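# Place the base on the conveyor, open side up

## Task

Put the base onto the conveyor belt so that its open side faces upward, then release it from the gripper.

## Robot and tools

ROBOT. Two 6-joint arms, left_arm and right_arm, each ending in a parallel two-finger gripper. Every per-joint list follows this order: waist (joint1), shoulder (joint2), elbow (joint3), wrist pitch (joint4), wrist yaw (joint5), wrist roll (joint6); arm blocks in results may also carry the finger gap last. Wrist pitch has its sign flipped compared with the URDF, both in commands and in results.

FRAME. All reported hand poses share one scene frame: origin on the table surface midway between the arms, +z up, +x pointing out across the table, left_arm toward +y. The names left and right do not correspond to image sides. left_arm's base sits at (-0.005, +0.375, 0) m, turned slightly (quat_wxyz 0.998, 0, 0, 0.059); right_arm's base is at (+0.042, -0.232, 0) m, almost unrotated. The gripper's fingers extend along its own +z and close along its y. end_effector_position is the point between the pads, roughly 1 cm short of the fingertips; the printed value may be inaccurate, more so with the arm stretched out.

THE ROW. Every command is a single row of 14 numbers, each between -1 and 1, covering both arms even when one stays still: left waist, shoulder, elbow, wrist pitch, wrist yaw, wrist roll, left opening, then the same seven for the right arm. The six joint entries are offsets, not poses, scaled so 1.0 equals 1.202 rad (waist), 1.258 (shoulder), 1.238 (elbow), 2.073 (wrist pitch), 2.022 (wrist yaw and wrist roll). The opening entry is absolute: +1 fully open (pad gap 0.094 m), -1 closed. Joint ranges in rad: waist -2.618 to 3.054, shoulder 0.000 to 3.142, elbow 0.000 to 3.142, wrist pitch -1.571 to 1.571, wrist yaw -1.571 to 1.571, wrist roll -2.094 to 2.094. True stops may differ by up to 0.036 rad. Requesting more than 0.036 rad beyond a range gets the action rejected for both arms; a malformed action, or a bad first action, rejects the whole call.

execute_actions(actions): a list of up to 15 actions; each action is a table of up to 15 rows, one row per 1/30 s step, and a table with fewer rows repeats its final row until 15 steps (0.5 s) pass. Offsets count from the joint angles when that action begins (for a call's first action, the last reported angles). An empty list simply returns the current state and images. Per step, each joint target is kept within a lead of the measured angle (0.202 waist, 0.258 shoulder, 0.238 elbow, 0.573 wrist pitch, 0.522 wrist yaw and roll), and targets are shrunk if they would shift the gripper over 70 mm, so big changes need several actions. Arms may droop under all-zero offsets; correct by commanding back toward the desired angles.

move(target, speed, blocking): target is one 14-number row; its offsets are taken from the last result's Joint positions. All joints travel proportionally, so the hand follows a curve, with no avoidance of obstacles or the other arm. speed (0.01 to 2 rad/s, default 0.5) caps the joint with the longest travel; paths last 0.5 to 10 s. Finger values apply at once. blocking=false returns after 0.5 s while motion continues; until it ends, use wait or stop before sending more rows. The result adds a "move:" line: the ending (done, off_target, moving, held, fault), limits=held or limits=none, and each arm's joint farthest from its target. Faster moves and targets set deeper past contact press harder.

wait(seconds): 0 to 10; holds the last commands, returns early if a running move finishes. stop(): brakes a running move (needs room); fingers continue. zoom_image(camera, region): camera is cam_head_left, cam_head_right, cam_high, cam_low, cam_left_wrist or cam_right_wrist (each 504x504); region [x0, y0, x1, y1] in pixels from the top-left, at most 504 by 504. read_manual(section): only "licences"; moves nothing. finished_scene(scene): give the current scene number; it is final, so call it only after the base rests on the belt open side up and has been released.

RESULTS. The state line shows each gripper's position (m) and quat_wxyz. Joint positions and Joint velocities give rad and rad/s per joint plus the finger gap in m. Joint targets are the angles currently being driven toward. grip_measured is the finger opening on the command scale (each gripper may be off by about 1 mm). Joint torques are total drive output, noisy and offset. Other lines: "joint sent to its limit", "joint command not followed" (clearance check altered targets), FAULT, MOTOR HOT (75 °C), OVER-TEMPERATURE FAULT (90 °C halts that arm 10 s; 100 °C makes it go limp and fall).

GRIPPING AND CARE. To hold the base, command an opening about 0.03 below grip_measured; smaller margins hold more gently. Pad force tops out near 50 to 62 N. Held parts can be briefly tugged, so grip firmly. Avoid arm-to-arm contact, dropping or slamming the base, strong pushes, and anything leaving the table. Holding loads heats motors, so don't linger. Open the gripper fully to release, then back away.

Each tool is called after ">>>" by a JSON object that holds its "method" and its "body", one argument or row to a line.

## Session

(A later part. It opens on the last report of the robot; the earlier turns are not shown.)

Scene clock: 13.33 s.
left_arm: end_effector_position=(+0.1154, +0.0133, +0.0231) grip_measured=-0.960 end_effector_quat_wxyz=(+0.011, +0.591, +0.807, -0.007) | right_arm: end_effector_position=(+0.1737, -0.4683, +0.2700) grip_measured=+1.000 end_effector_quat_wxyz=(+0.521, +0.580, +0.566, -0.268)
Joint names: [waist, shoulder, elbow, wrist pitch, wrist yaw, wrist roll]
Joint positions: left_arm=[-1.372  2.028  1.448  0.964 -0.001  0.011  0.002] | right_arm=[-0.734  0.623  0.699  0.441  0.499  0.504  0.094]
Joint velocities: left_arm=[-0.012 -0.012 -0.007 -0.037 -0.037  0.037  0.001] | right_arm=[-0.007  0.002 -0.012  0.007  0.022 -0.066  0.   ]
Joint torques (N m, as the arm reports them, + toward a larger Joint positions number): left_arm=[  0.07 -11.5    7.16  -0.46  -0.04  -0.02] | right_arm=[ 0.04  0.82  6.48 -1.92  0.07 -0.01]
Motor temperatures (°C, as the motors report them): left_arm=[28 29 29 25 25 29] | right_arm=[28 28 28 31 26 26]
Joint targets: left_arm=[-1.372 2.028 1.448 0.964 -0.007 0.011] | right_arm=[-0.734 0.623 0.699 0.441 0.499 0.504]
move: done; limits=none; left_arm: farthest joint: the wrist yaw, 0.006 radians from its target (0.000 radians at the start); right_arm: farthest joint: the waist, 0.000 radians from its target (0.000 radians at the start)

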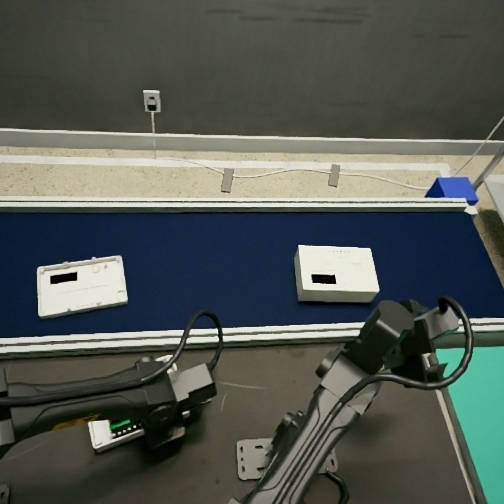

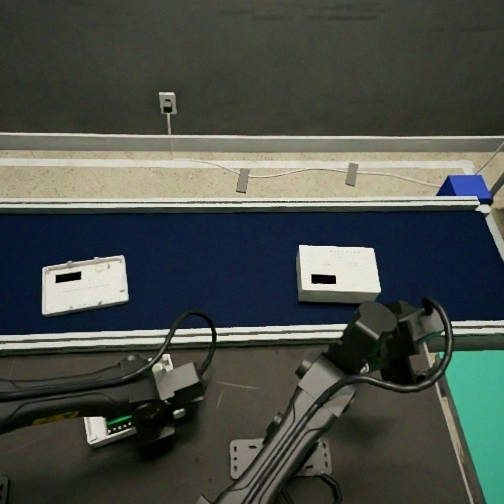

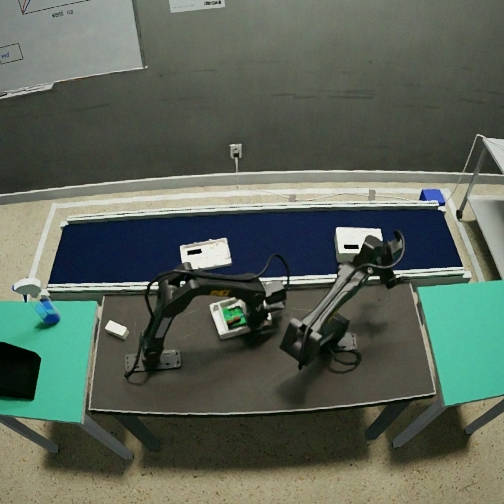

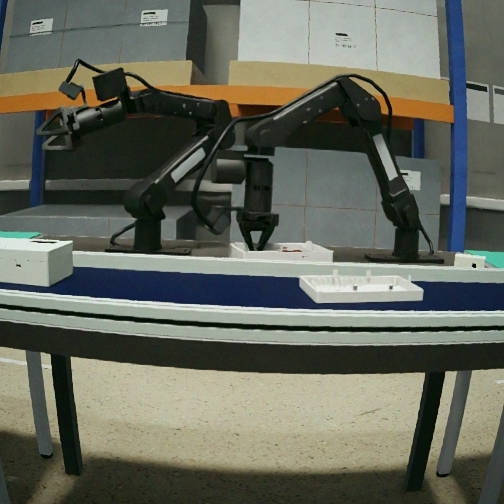

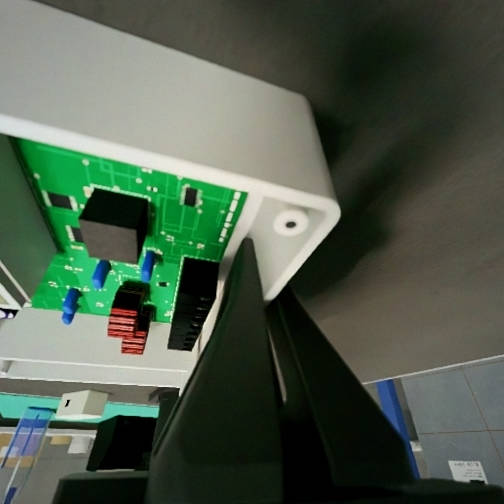

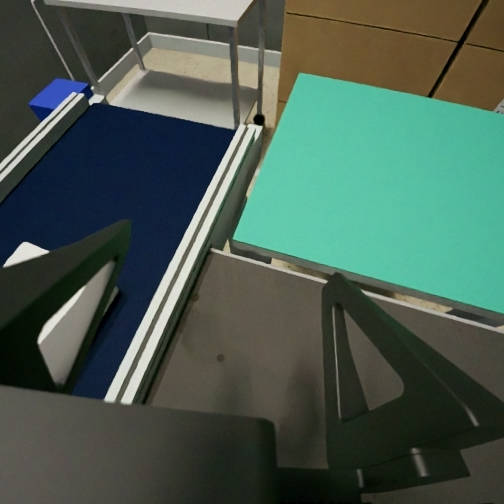

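>>> {"method": "move", "body": {
  "target": [0,0,0,0,0,0,-0.8,0,0,0,0,0,0,1]
}}

>>> {"method": "move", "body": {
  "target": [0,-0.12,-0.175,-0.025,0,0,-0.8,0,0,0,0,0,0,1],
  "speed": 0.25
}}

>>> {"method": "move", "body": {
  "target": [0,0,0,0,0,0,-1,0,0,0,0,0,0,1]
}}

>>> {"method": "move", "body": {
  "target": [0,-0.07,0.25,0.19,0,0,-1,0,0,0,0,0,0,1],
  "speed": 0.3
}}

Scene clock: 14.37 s.
left_arm: end_effector_position=(+0.1154, +0.0133, +0.0231) grip_measured=-0.803 end_effector_quat_wxyz=(+0.011, +0.591, +0.807, -0.007) | right_arm: end_effector_position=(+0.1737, -0.4683, +0.2700) grip_measured=+1.000 end_effector_quat_wxyz=(+0.521, +0.580, +0.566, -0.268)
Joint names: [waist, shoulder, elbow, wrist pitch, wrist yaw, wrist roll]
Joint positions: left_arm=[-1.372  2.028  1.448  0.964 -0.001  0.011  0.009] | right_arm=[-0.734  0.623  0.699  0.441  0.499  0.504  0.094]
Joint velocities: left_arm=[-0.002  0.012  0.002 -0.007 -0.022 -0.051  0.   ] | right_arm=[ 0.012  0.007 -0.012 -0.081  0.066  0.051  0.   ]
Joint torques (N m, as the arm reports them, + toward a larger Joint positions number): left_arm=[  0.13 -11.42   7.16  -0.46  -0.01  -0.02] | right_arm=[ 0.01  0.86  6.49 -1.91  0.07  0.  ]
Motor temperatures (°C, as the motors report them): left_arm=[28 29 29 25 25 29] | right_arm=[28 28 28 31 26 26]
Joint targets: left_arm=[-1.372 2.028 1.448 0.964 -0.001 0.011] | right_arm=[-0.734 0.623 0.699 0.441 0.499 0.504]
move: done; limits=none; left_arm: farthest joint: the waist, 0.000 radians from its target (0.000 radians at the start); right_arm: farthest joint: the waist, 0.000 radians from its target (0.000 radians at the start)

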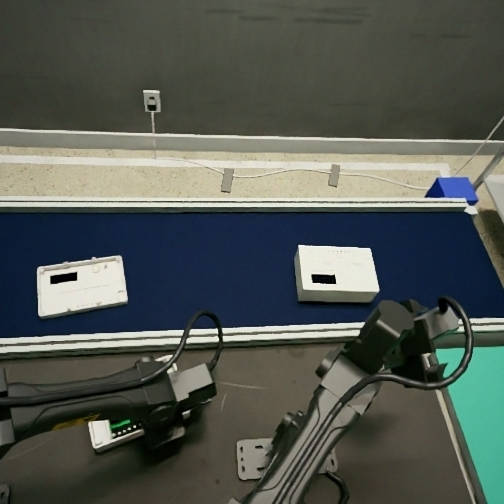

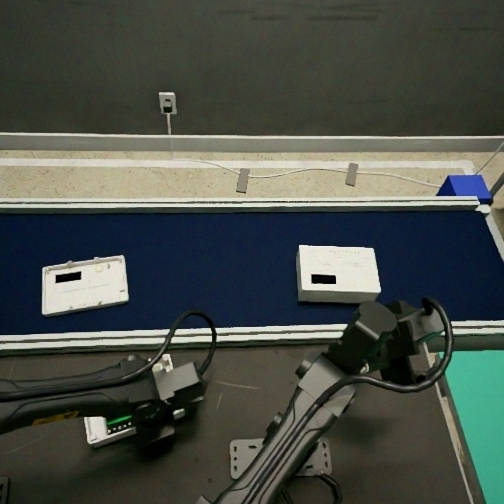

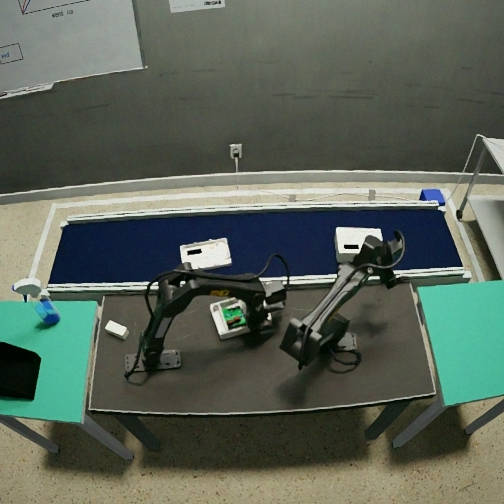

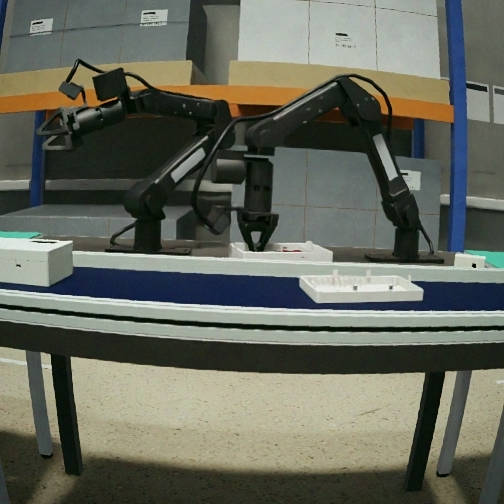

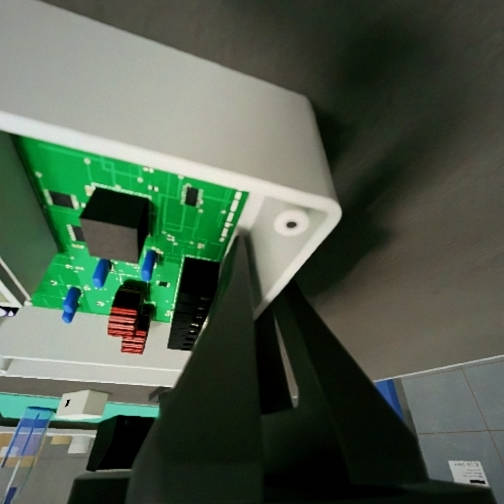

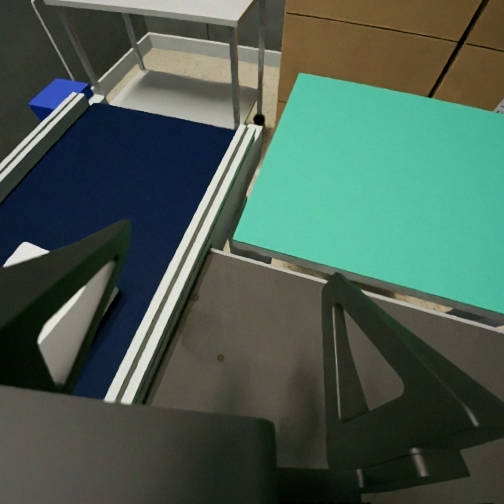

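Scene clock: 15.57 s.
left_arm: end_effector_position=(+0.1038, +0.0481, +0.0209) grip_measured=-0.802 end_effector_quat_wxyz=(+0.011, +0.591, +0.807, -0.008) | right_arm: end_effector_position=(+0.1737, -0.4683, +0.2700) grip_measured=+1.000 end_effector_quat_wxyz=(+0.521, +0.580, +0.566, -0.268)
Joint names: [waist, shoulder, elbow, wrist pitch, wrist yaw, wrist roll]
Joint positions: left_arm=[-1.372  1.901  1.256  0.899 -0.     0.011  0.009] | right_arm=[-0.734  0.623  0.699  0.441  0.499  0.504  0.094]
Joint velocities: left_arm=[ 0.007  0.002 -0.002  0.022  0.022  0.022 -0.   ] | right_arm=[ 0.007 -0.007 -0.002 -0.066 -0.007 -0.051  0.   ]
Joint torques (N m, as the arm reports them, + toward a larger Joint positions number): left_arm=[  0.1  -12.06   4.7   -0.34  -0.01  -0.02] | right_arm=[ 0.02  0.84  6.49 -1.92  0.06 -0.01]
Motor temperatures (°C, as the motors report them): left_arm=[28 29 29 25 25 29] | right_arm=[28 28 28 31 26 26]
Joint targets: left_arm=[-1.372 1.877 1.231 0.912 -0.001 0.011] | right_arm=[-0.734 0.623 0.699 0.441 0.499 0.504]
move: off_target (left_arm); limits=none; left_arm: farthest joint: the elbow, 0.025 radians from its target (0.216 radians at the start); right_arm: farthest joint: the waist, 0.000 radians from its target (0.000 radians at the start)

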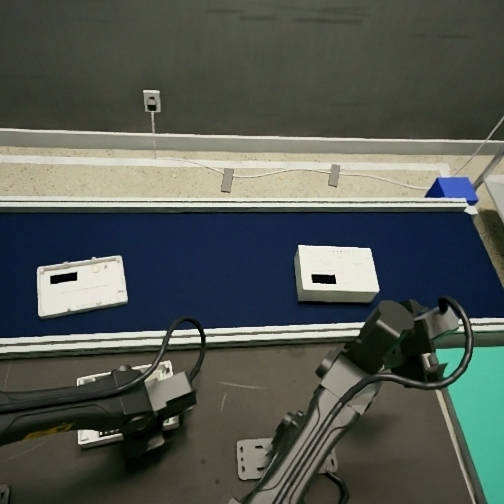

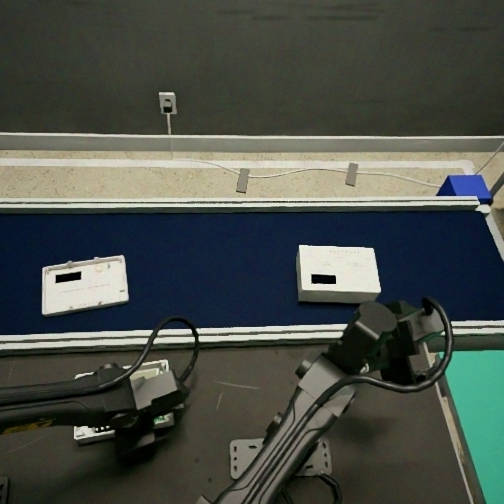

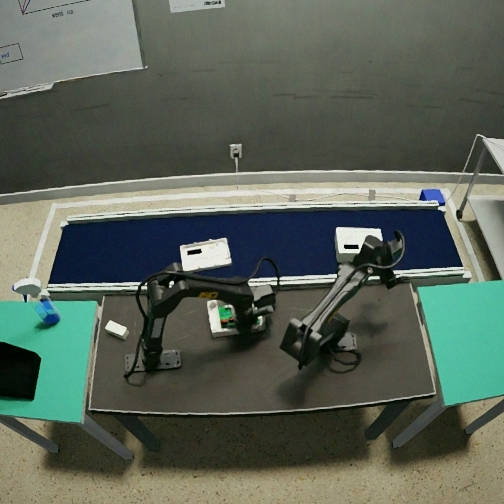

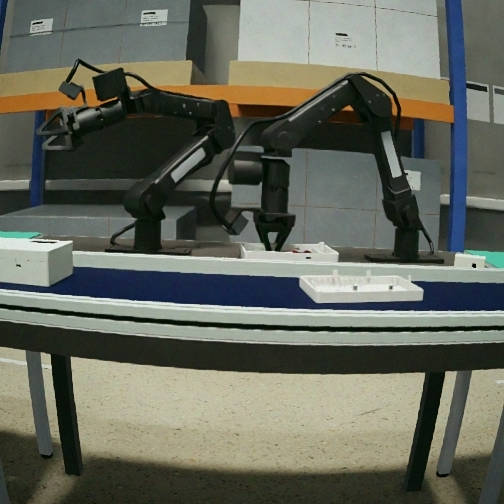

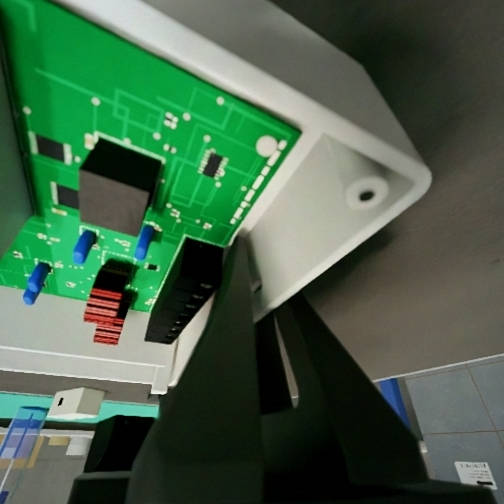

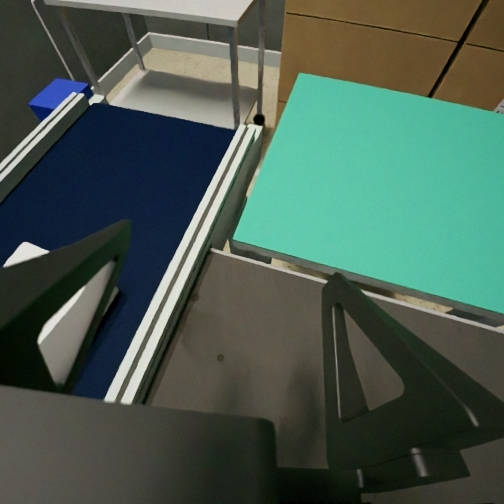

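Scene clock: 16.07 s.
left_arm: end_effector_position=(+0.1024, +0.0477, +0.0209) grip_measured=-0.961 end_effector_quat_wxyz=(+0.009, +0.590, +0.807, -0.011) | right_arm: end_effector_position=(+0.1737, -0.4683, +0.2700) grip_measured=+1.000 end_effector_quat_wxyz=(+0.521, +0.580, +0.566, -0.268)
Joint names: [waist, shoulder, elbow, wrist pitch, wrist yaw, wrist roll]
Joint positions: left_arm=[-1.372  1.901  1.256  0.899  0.008  0.009  0.002] | right_arm=[-0.734  0.623  0.699  0.441  0.499  0.504  0.094]
Joint velocities: left_arm=[-0.012 -0.017 -0.012  0.066 -0.051 -0.051 -0.   ] | right_arm=[-0.012 -0.012  0.007 -0.022  0.022  0.051  0.   ]
Joint torques (N m, as the arm reports them, + toward a larger Joint positions number): left_arm=[  0.08 -10.06   7.02  -0.47  -0.07   0.01] | right_arm=[ 0.    0.83  6.5  -1.92  0.06 -0.01]
Motor temperatures (°C, as the motors report them): left_arm=[28 29 29 25 25 29] | right_arm=[28 28 28 31 26 26]
Joint targets: left_arm=[-1.372 1.901 1.256 0.900 0.000 0.011] | right_arm=[-0.734 0.623 0.699 0.441 0.499 0.504]
move: done; limits=none; left_arm: farthest joint: the wrist yaw, 0.008 radians from its target (0.000 radians at the start); right_arm: farthest joint: the waist, 0.000 radians from its target (0.000 radians at the start)

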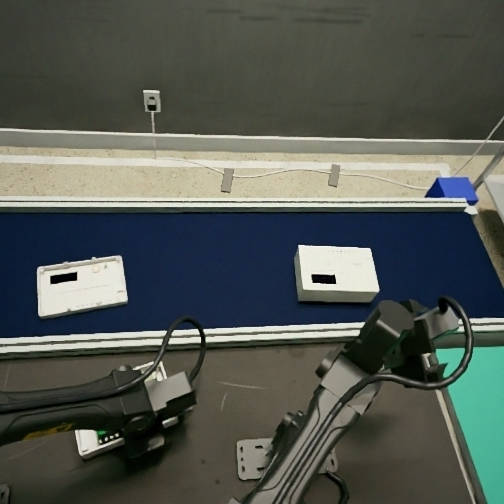

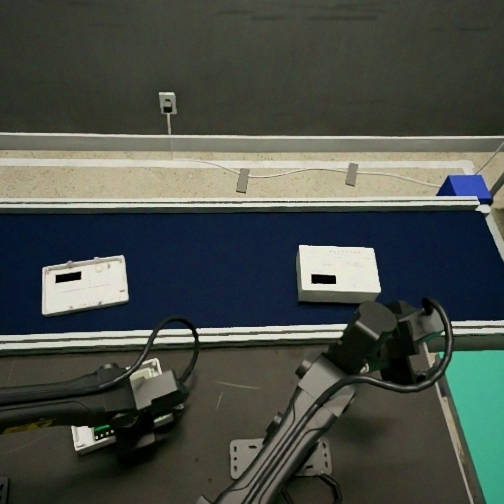

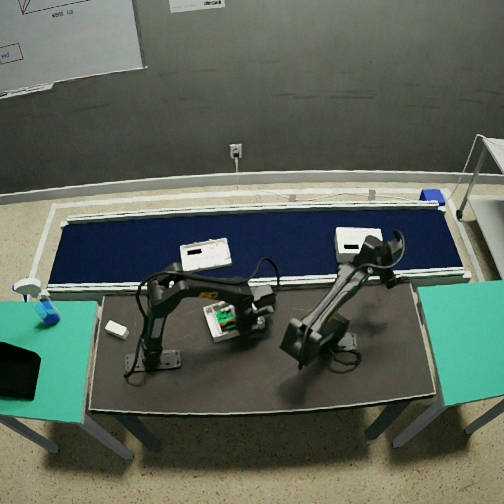

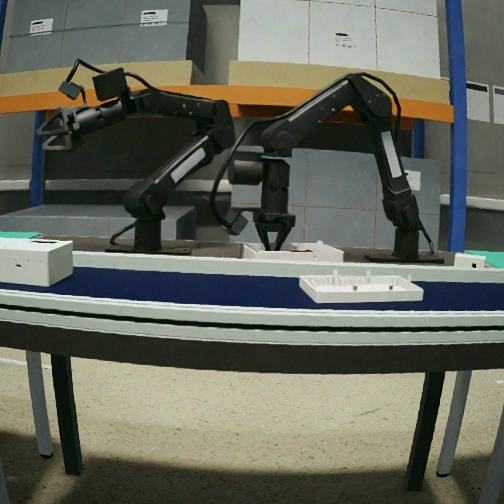

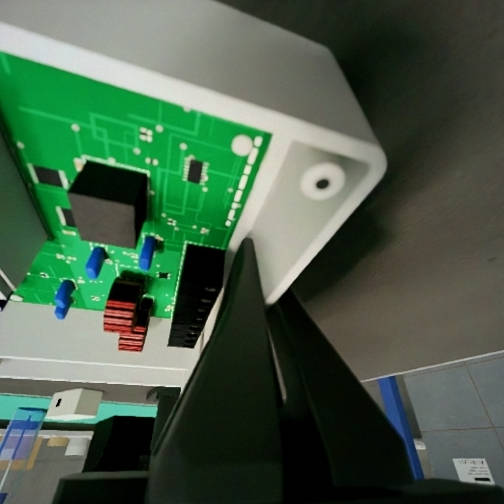

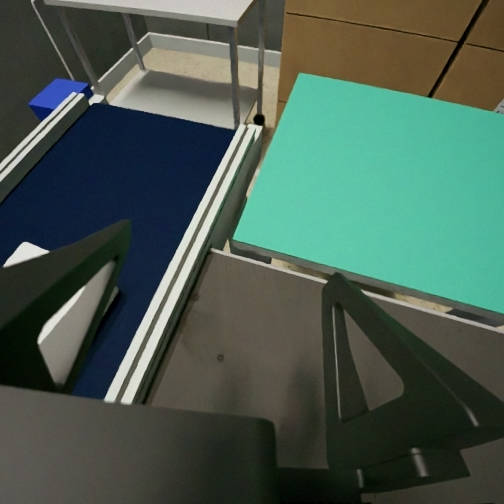

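Scene clock: 18.03 s.
left_arm: end_effector_position=(+0.0988, +0.0530, +0.1062) grip_measured=-0.961 end_effector_quat_wxyz=(-0.013, +0.590, +0.807, -0.002) | right_arm: end_effector_position=(+0.1737, -0.4683, +0.2700) grip_measured=+1.000 end_effector_quat_wxyz=(+0.521, +0.580, +0.566, -0.268)
Joint names: [waist, shoulder, elbow, wrist pitch, wrist yaw, wrist roll]
Joint positions: left_arm=[-1.372  1.843  1.53   1.276  0.018  0.009  0.002] | right_arm=[-0.734  0.623  0.699  0.441  0.499  0.504  0.094]
Joint velocities: left_arm=[-0.007 -0.012  0.012 -0.007 -0.037 -0.022  0.   ] | right_arm=[-0.007  0.002 -0.002  0.007 -0.007  0.007  0.   ]
Joint torques (N m, as the arm reports them, + toward a larger Joint positions number): left_arm=[  0.1  -12.55  10.64  -0.2   -0.08  -0.02] | right_arm=[ 0.04  0.84  6.48 -1.92  0.06  0.  ]
Motor temperatures (°C, as the motors report them): left_arm=[28 29 29 25 25 29] | right_arm=[28 28 28 31 26 26]
Joint targets: left_arm=[-1.372 1.813 1.566 1.293 0.008 0.009] | right_arm=[-0.734 0.623 0.699 0.441 0.499 0.504]
move: off_target (left_arm); limits=none; left_arm: farthest joint: the elbow, 0.036 radians from its target (0.309 radians at the start); right_arm: farthest joint: the waist, 0.000 radians from its target (0.000 radians at the start)

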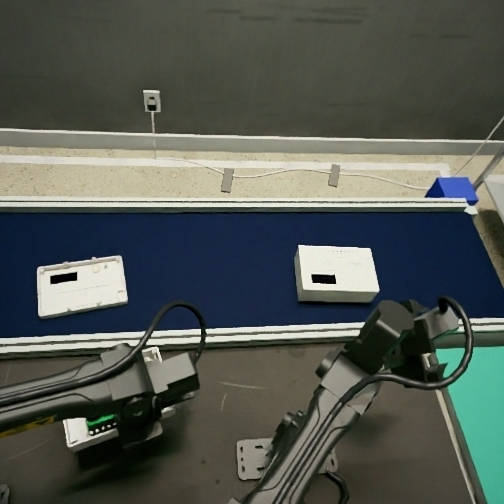

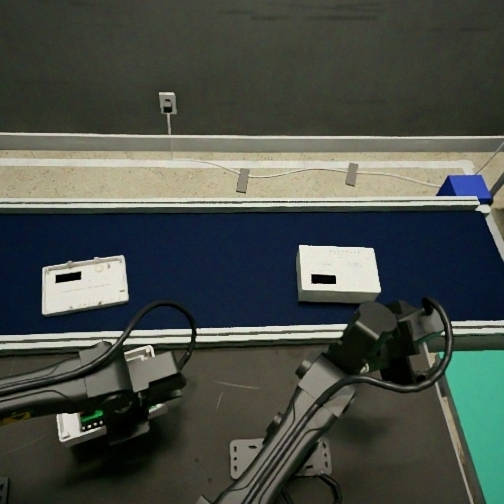

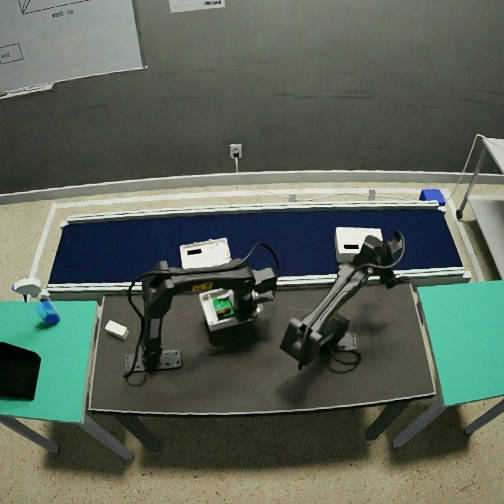

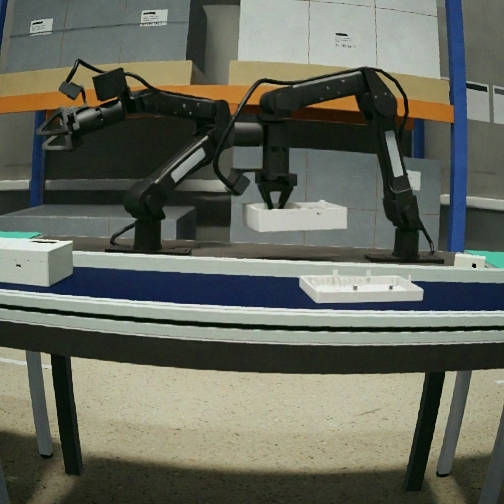

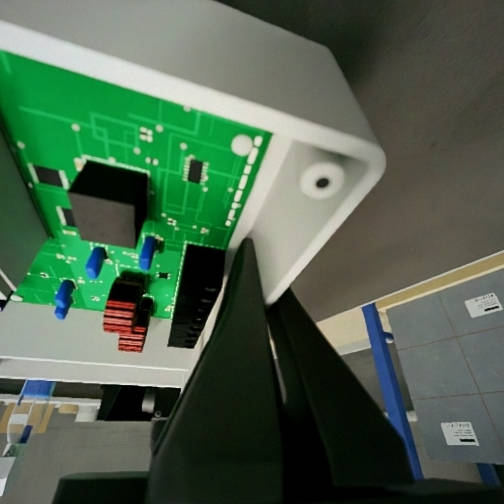

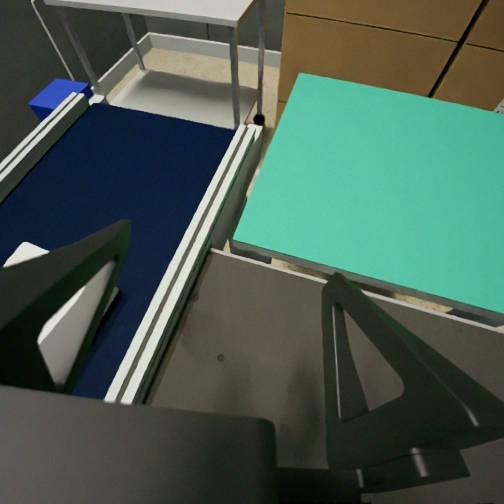

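>>> {"method": "move", "body": {
  "target": [1,0.09,0.2,0.04,0,0.84,-1,0,0,0,0,0,0,1],
  "speed": 0.6
}}

>>> {"method": "move", "body": {
  "target": [0.22,0.04,0,-0.025,0,0,-1,0,0,0,0,0,0,1],
  "speed": 0.4
}}

Scene clock: 22.43 s.
left_arm: end_effector_position=(+0.3642, +0.3548, +0.1206) grip_measured=-0.961 end_effector_quat_wxyz=(+0.004, +0.766, +0.643, -0.007) | right_arm: end_effector_position=(+0.1737, -0.4683, +0.2700) grip_measured=+1.000 end_effector_quat_wxyz=(+0.521, +0.580, +0.566, -0.268)
Joint names: [waist, shoulder, elbow, wrist pitch, wrist yaw, wrist roll]
Joint positions: left_arm=[-0.167  1.954  1.736  1.358  0.016  1.696  0.002] | right_arm=[-0.734  0.623  0.699  0.441  0.499  0.504  0.094]
Joint velocities: left_arm=[ 0.002 -0.002  0.007  0.037  0.007 -0.007  0.001] | right_arm=[-0.002  0.002 -0.002 -0.022  0.022 -0.007  0.   ]
Joint torques (N m, as the arm reports them, + toward a larger Joint positions number): left_arm=[ -0.06 -10.84  11.22  -0.4    0.05   0.06] | right_arm=[ 0.03  0.86  6.49 -1.92  0.06  0.  ]
Motor temperatures (°C, as the motors report them): left_arm=[28 29 30 25 25 29] | right_arm=[28 28 28 32 26 26]
Joint targets: left_arm=[-0.170 1.956 1.777 1.358 0.018 1.708] | right_arm=[-0.734 0.623 0.699 0.441 0.499 0.504]
move: off_target (left_arm); limits=none; left_arm: farthest joint: the elbow, 0.042 radians from its target (0.248 radians at the start); right_arm: farthest joint: the waist, 0.000 radians from its target (0.000 radians at the start)

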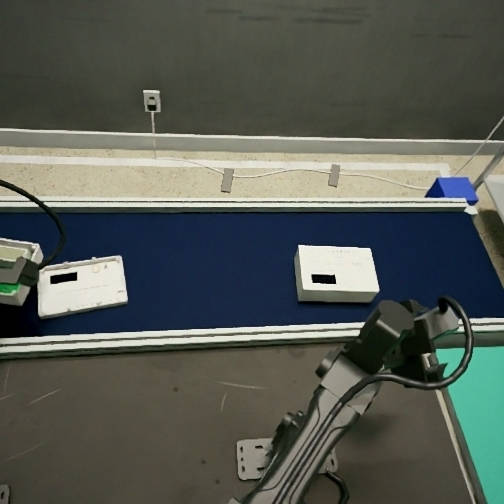

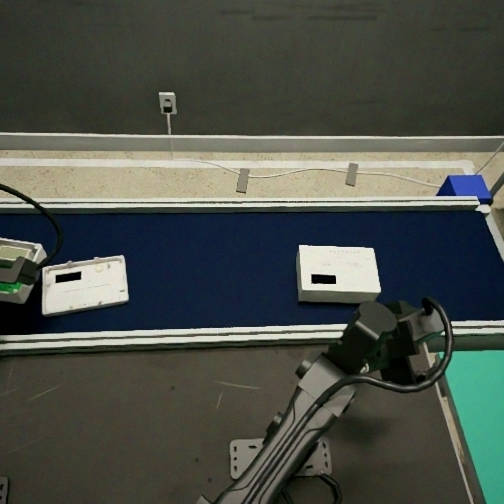

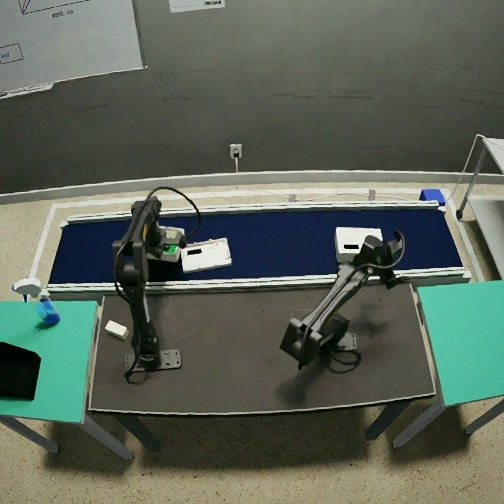

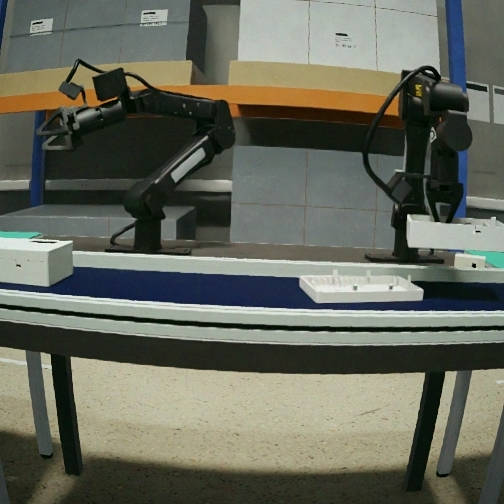

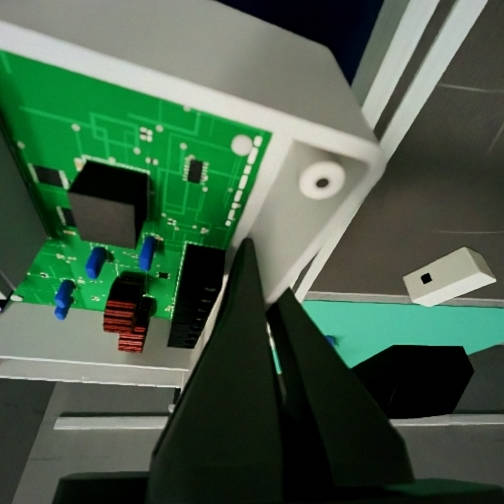

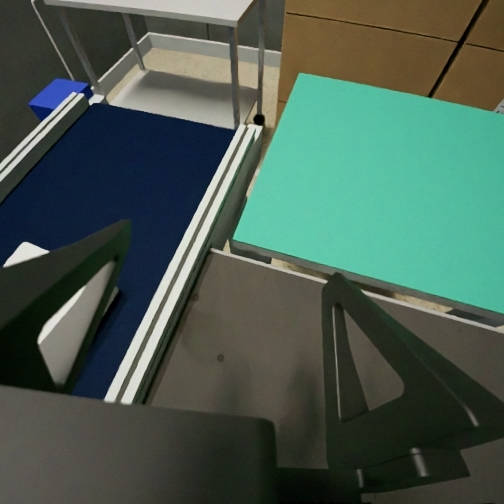

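Scene clock: 23.50 s.
left_arm: end_effector_position=(+0.3637, +0.4552, +0.1026) grip_measured=-0.961 end_effector_quat_wxyz=(-0.002, +0.673, +0.739, -0.013) | right_arm: end_effector_position=(+0.1737, -0.4683, +0.2700) grip_measured=+1.000 end_effector_quat_wxyz=(+0.521, +0.580, +0.566, -0.268)
Joint names: [waist, shoulder, elbow, wrist pitch, wrist yaw, wrist roll]
Joint positions: left_arm=[0.1   2.004 1.736 1.326 0.012 1.696 0.002] | right_arm=[-0.734  0.623  0.699  0.441  0.499  0.504  0.094]
Joint velocities: left_arm=[ 0.012  0.002  0.002  0.022 -0.007 -0.022  0.001] | right_arm=[-0.007 -0.027  0.007 -0.037  0.037 -0.051  0.   ]
Joint torques (N m, as the arm reports them, + toward a larger Joint positions number): left_arm=[ -0.04 -11.53   7.41  -0.55   0.04  -0.04] | right_arm=[ 0.02  0.86  6.49 -1.92  0.06 -0.01]
Motor temperatures (°C, as the motors report them): left_arm=[28 30 30 25 25 29] | right_arm=[28 28 28 32 26 26]
Joint targets: left_arm=[0.097 2.004 1.736 1.307 0.016 1.696] | right_arm=[-0.734 0.623 0.699 0.441 0.499 0.504]
move: done; limits=none; left_arm: farthest joint: the wrist pitch, 0.020 radians from its target (0.052 radians at the start); right_arm: farthest joint: the waist, 0.000 radians from its target (0.000 radians at the start)

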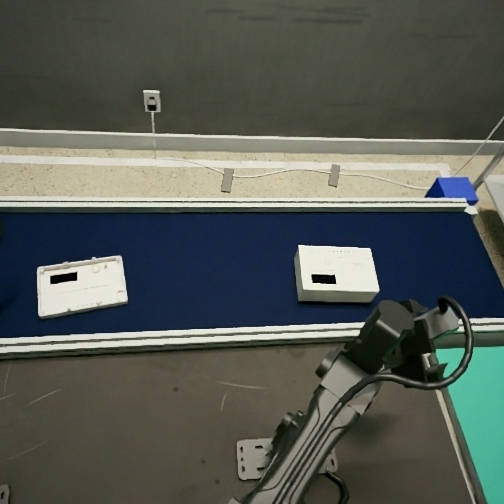

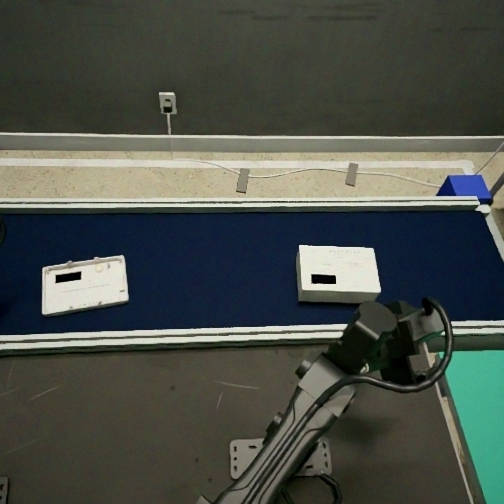

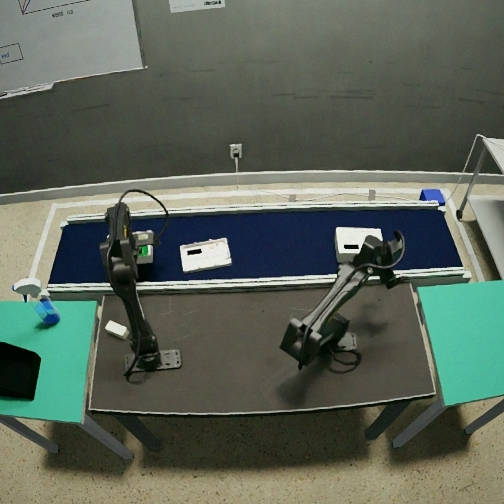

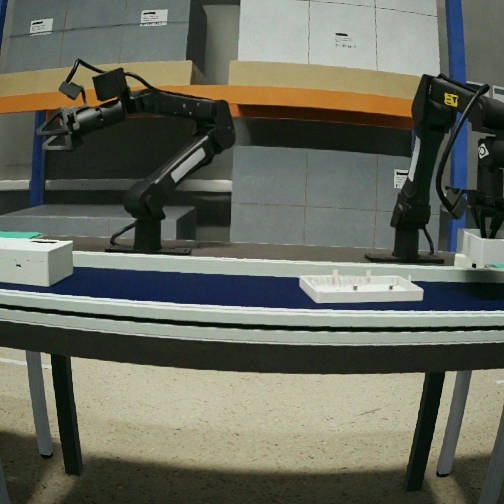

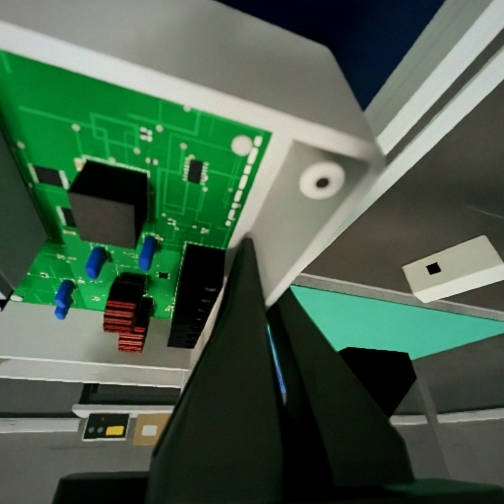

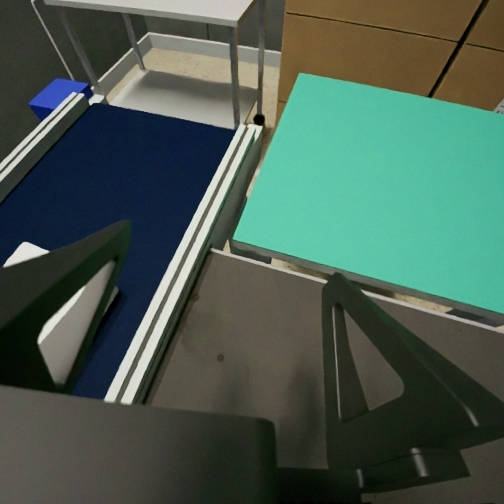

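>>> {"method": "move", "body": {
  "target": [-0.07,0.08,-0.07,-0.095,0,-0.04,-1,0,0,0,0,0,0,1],
  "speed": 0.2
}}

Scene clock: 25.23 s.
left_arm: end_effector_position=(+0.3869, +0.4293, +0.0446) grip_measured=-0.961 end_effector_quat_wxyz=(-0.004, +0.676, +0.737, -0.014) | right_arm: end_effector_position=(+0.1737, -0.4683, +0.2700) grip_measured=+1.000 end_effector_quat_wxyz=(+0.521, +0.580, +0.566, -0.268)
Joint names: [waist, shoulder, elbow, wrist pitch, wrist yaw, wrist roll]
Joint positions: left_arm=[0.023 2.109 1.66  1.149 0.012 1.626 0.002] | right_arm=[-0.734  0.623  0.699  0.441  0.499  0.504  0.094]
Joint velocities: left_arm=[ 0.007 -0.007  0.002  0.037 -0.007  0.022 -0.001] | right_arm=[ 0.002 -0.012  0.012  0.066 -0.007 -0.037  0.   ]
Joint torques (N m, as the arm reports them, + toward a larger Joint positions number): left_arm=[ -0.38 -12.87   6.37  -0.5    0.01  -0.11] | right_arm=[ 0.02  0.85  6.46 -1.92  0.06  0.  ]
Motor temperatures (°C, as the motors report them): left_arm=[28 30 29 25 25 29] | right_arm=[28 28 28 32 26 26]
Joint targets: left_arm=[0.016 2.105 1.649 1.129 0.012 1.615] | right_arm=[-0.734 0.623 0.699 0.441 0.499 0.504]
move: done; limits=none; left_arm: farthest joint: the wrist pitch, 0.019 radians from its target (0.197 radians at the start); right_arm: farthest joint: the waist, 0.000 radians from its target (0.000 radians at the start)

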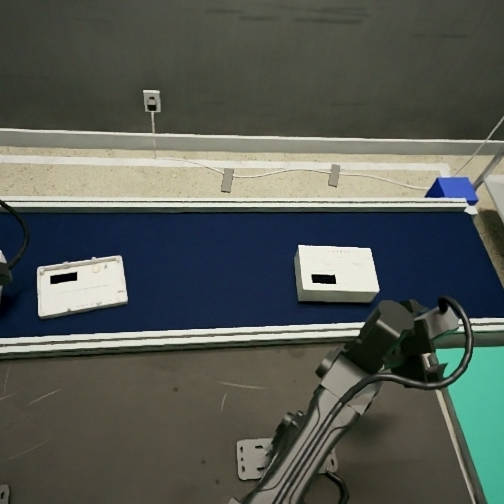

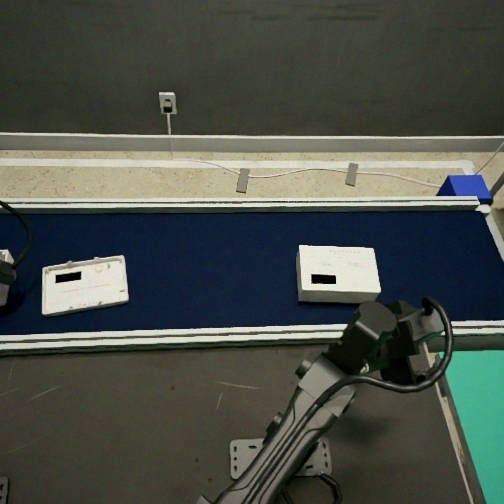

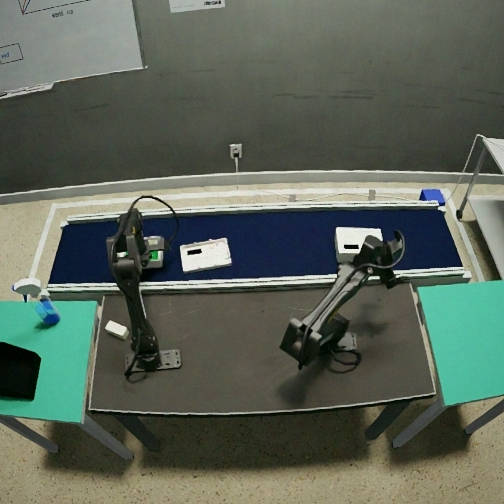

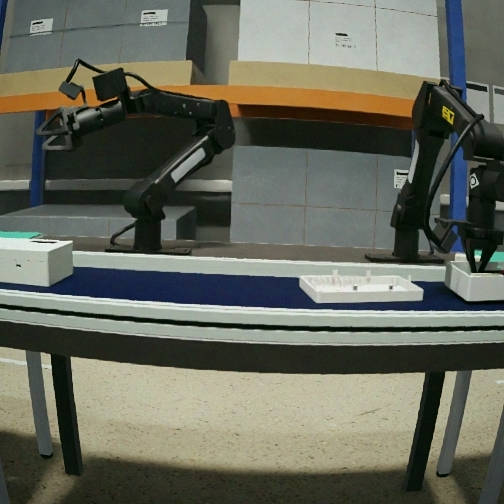

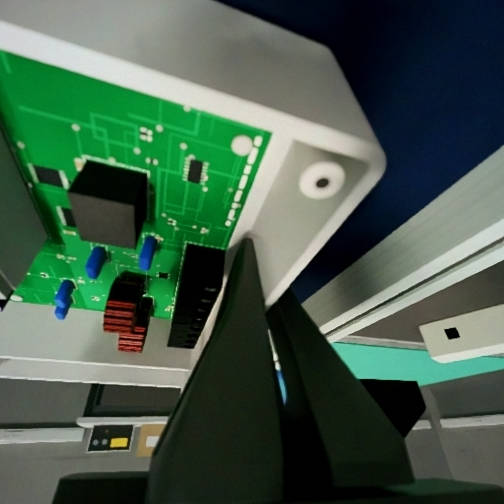

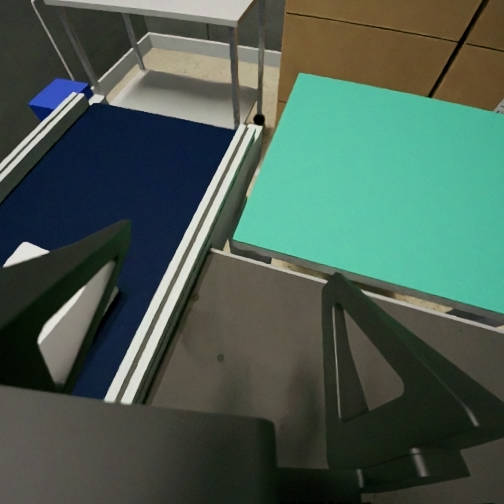

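>>> {"method": "move", "body": {
  "target": [0,0.01,-0.065,-0.055,0,0,-1,0,0,0,0,0,0,1],
  "speed": 0.12
}}

Scene clock: 26.47 s.
left_arm: end_effector_position=(+0.3916, +0.4290, +0.0322) grip_measured=-0.961 end_effector_quat_wxyz=(+0.008, +0.676, +0.737, -0.004) | right_arm: end_effector_position=(+0.1737, -0.4683, +0.2700) grip_measured=+1.000 end_effector_quat_wxyz=(+0.521, +0.580, +0.566, -0.268)
Joint names: [waist, shoulder, elbow, wrist pitch, wrist yaw, wrist roll]
Joint positions: left_arm=[0.023 2.109 1.61  1.068 0.017 1.626 0.002] | right_arm=[-0.734  0.623  0.699  0.441  0.499  0.504  0.094]
Joint velocities: left_arm=[-0.027  0.007  0.002 -0.051  0.081  0.007 -0.001] | right_arm=[-0.007  0.002 -0.007  0.007  0.022  0.007  0.   ]
Joint torques (N m, as the arm reports them, + toward a larger Joint positions number): left_arm=[  0.09 -11.33   4.48  -0.75  -0.06  -0.02] | right_arm=[ 0.01  0.83  6.51 -1.92  0.07 -0.01]
Motor temperatures (°C, as the motors report them): left_arm=[28 30 29 25 25 29] | right_arm=[28 28 29 32 26 26]
Joint targets: left_arm=[0.023 2.122 1.580 1.035 0.011 1.626] | right_arm=[-0.734 0.623 0.699 0.441 0.499 0.504]
move: off_target (left_arm); limits=none; left_arm: farthest joint: the wrist pitch, 0.033 radians from its target (0.113 radians at the start); right_arm: farthest joint: the waist, 0.000 radians from its target (0.000 radians at the start)

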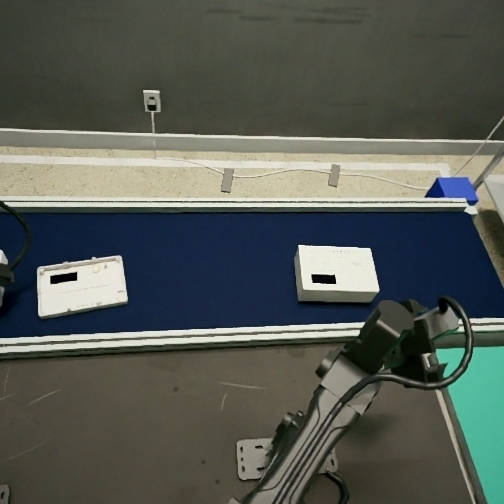

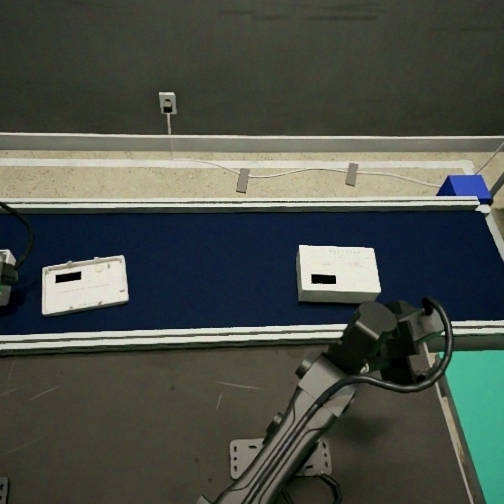

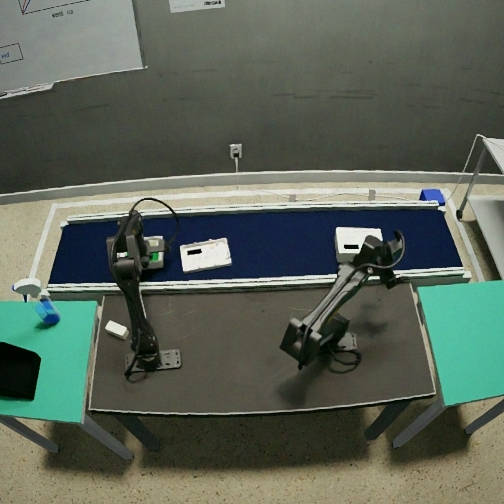

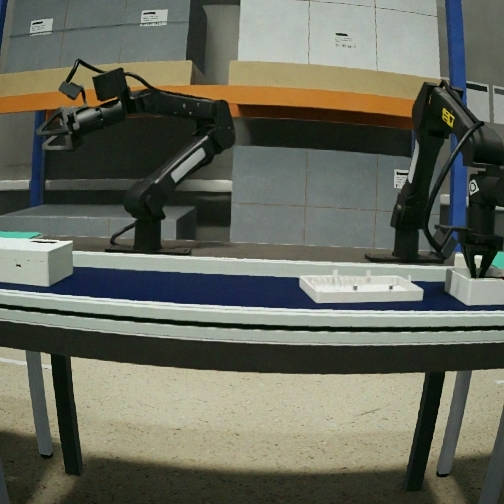

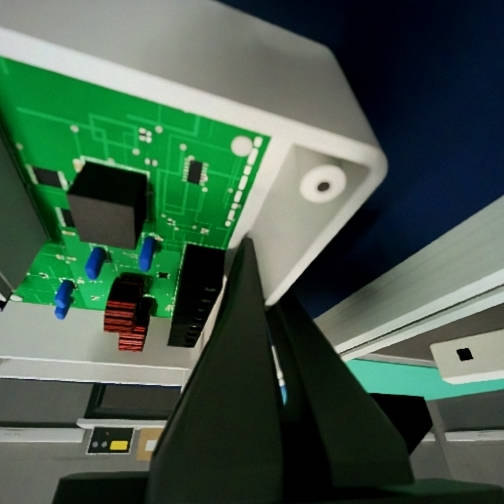

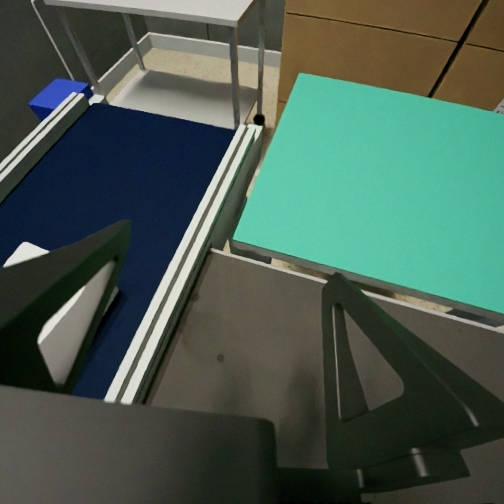

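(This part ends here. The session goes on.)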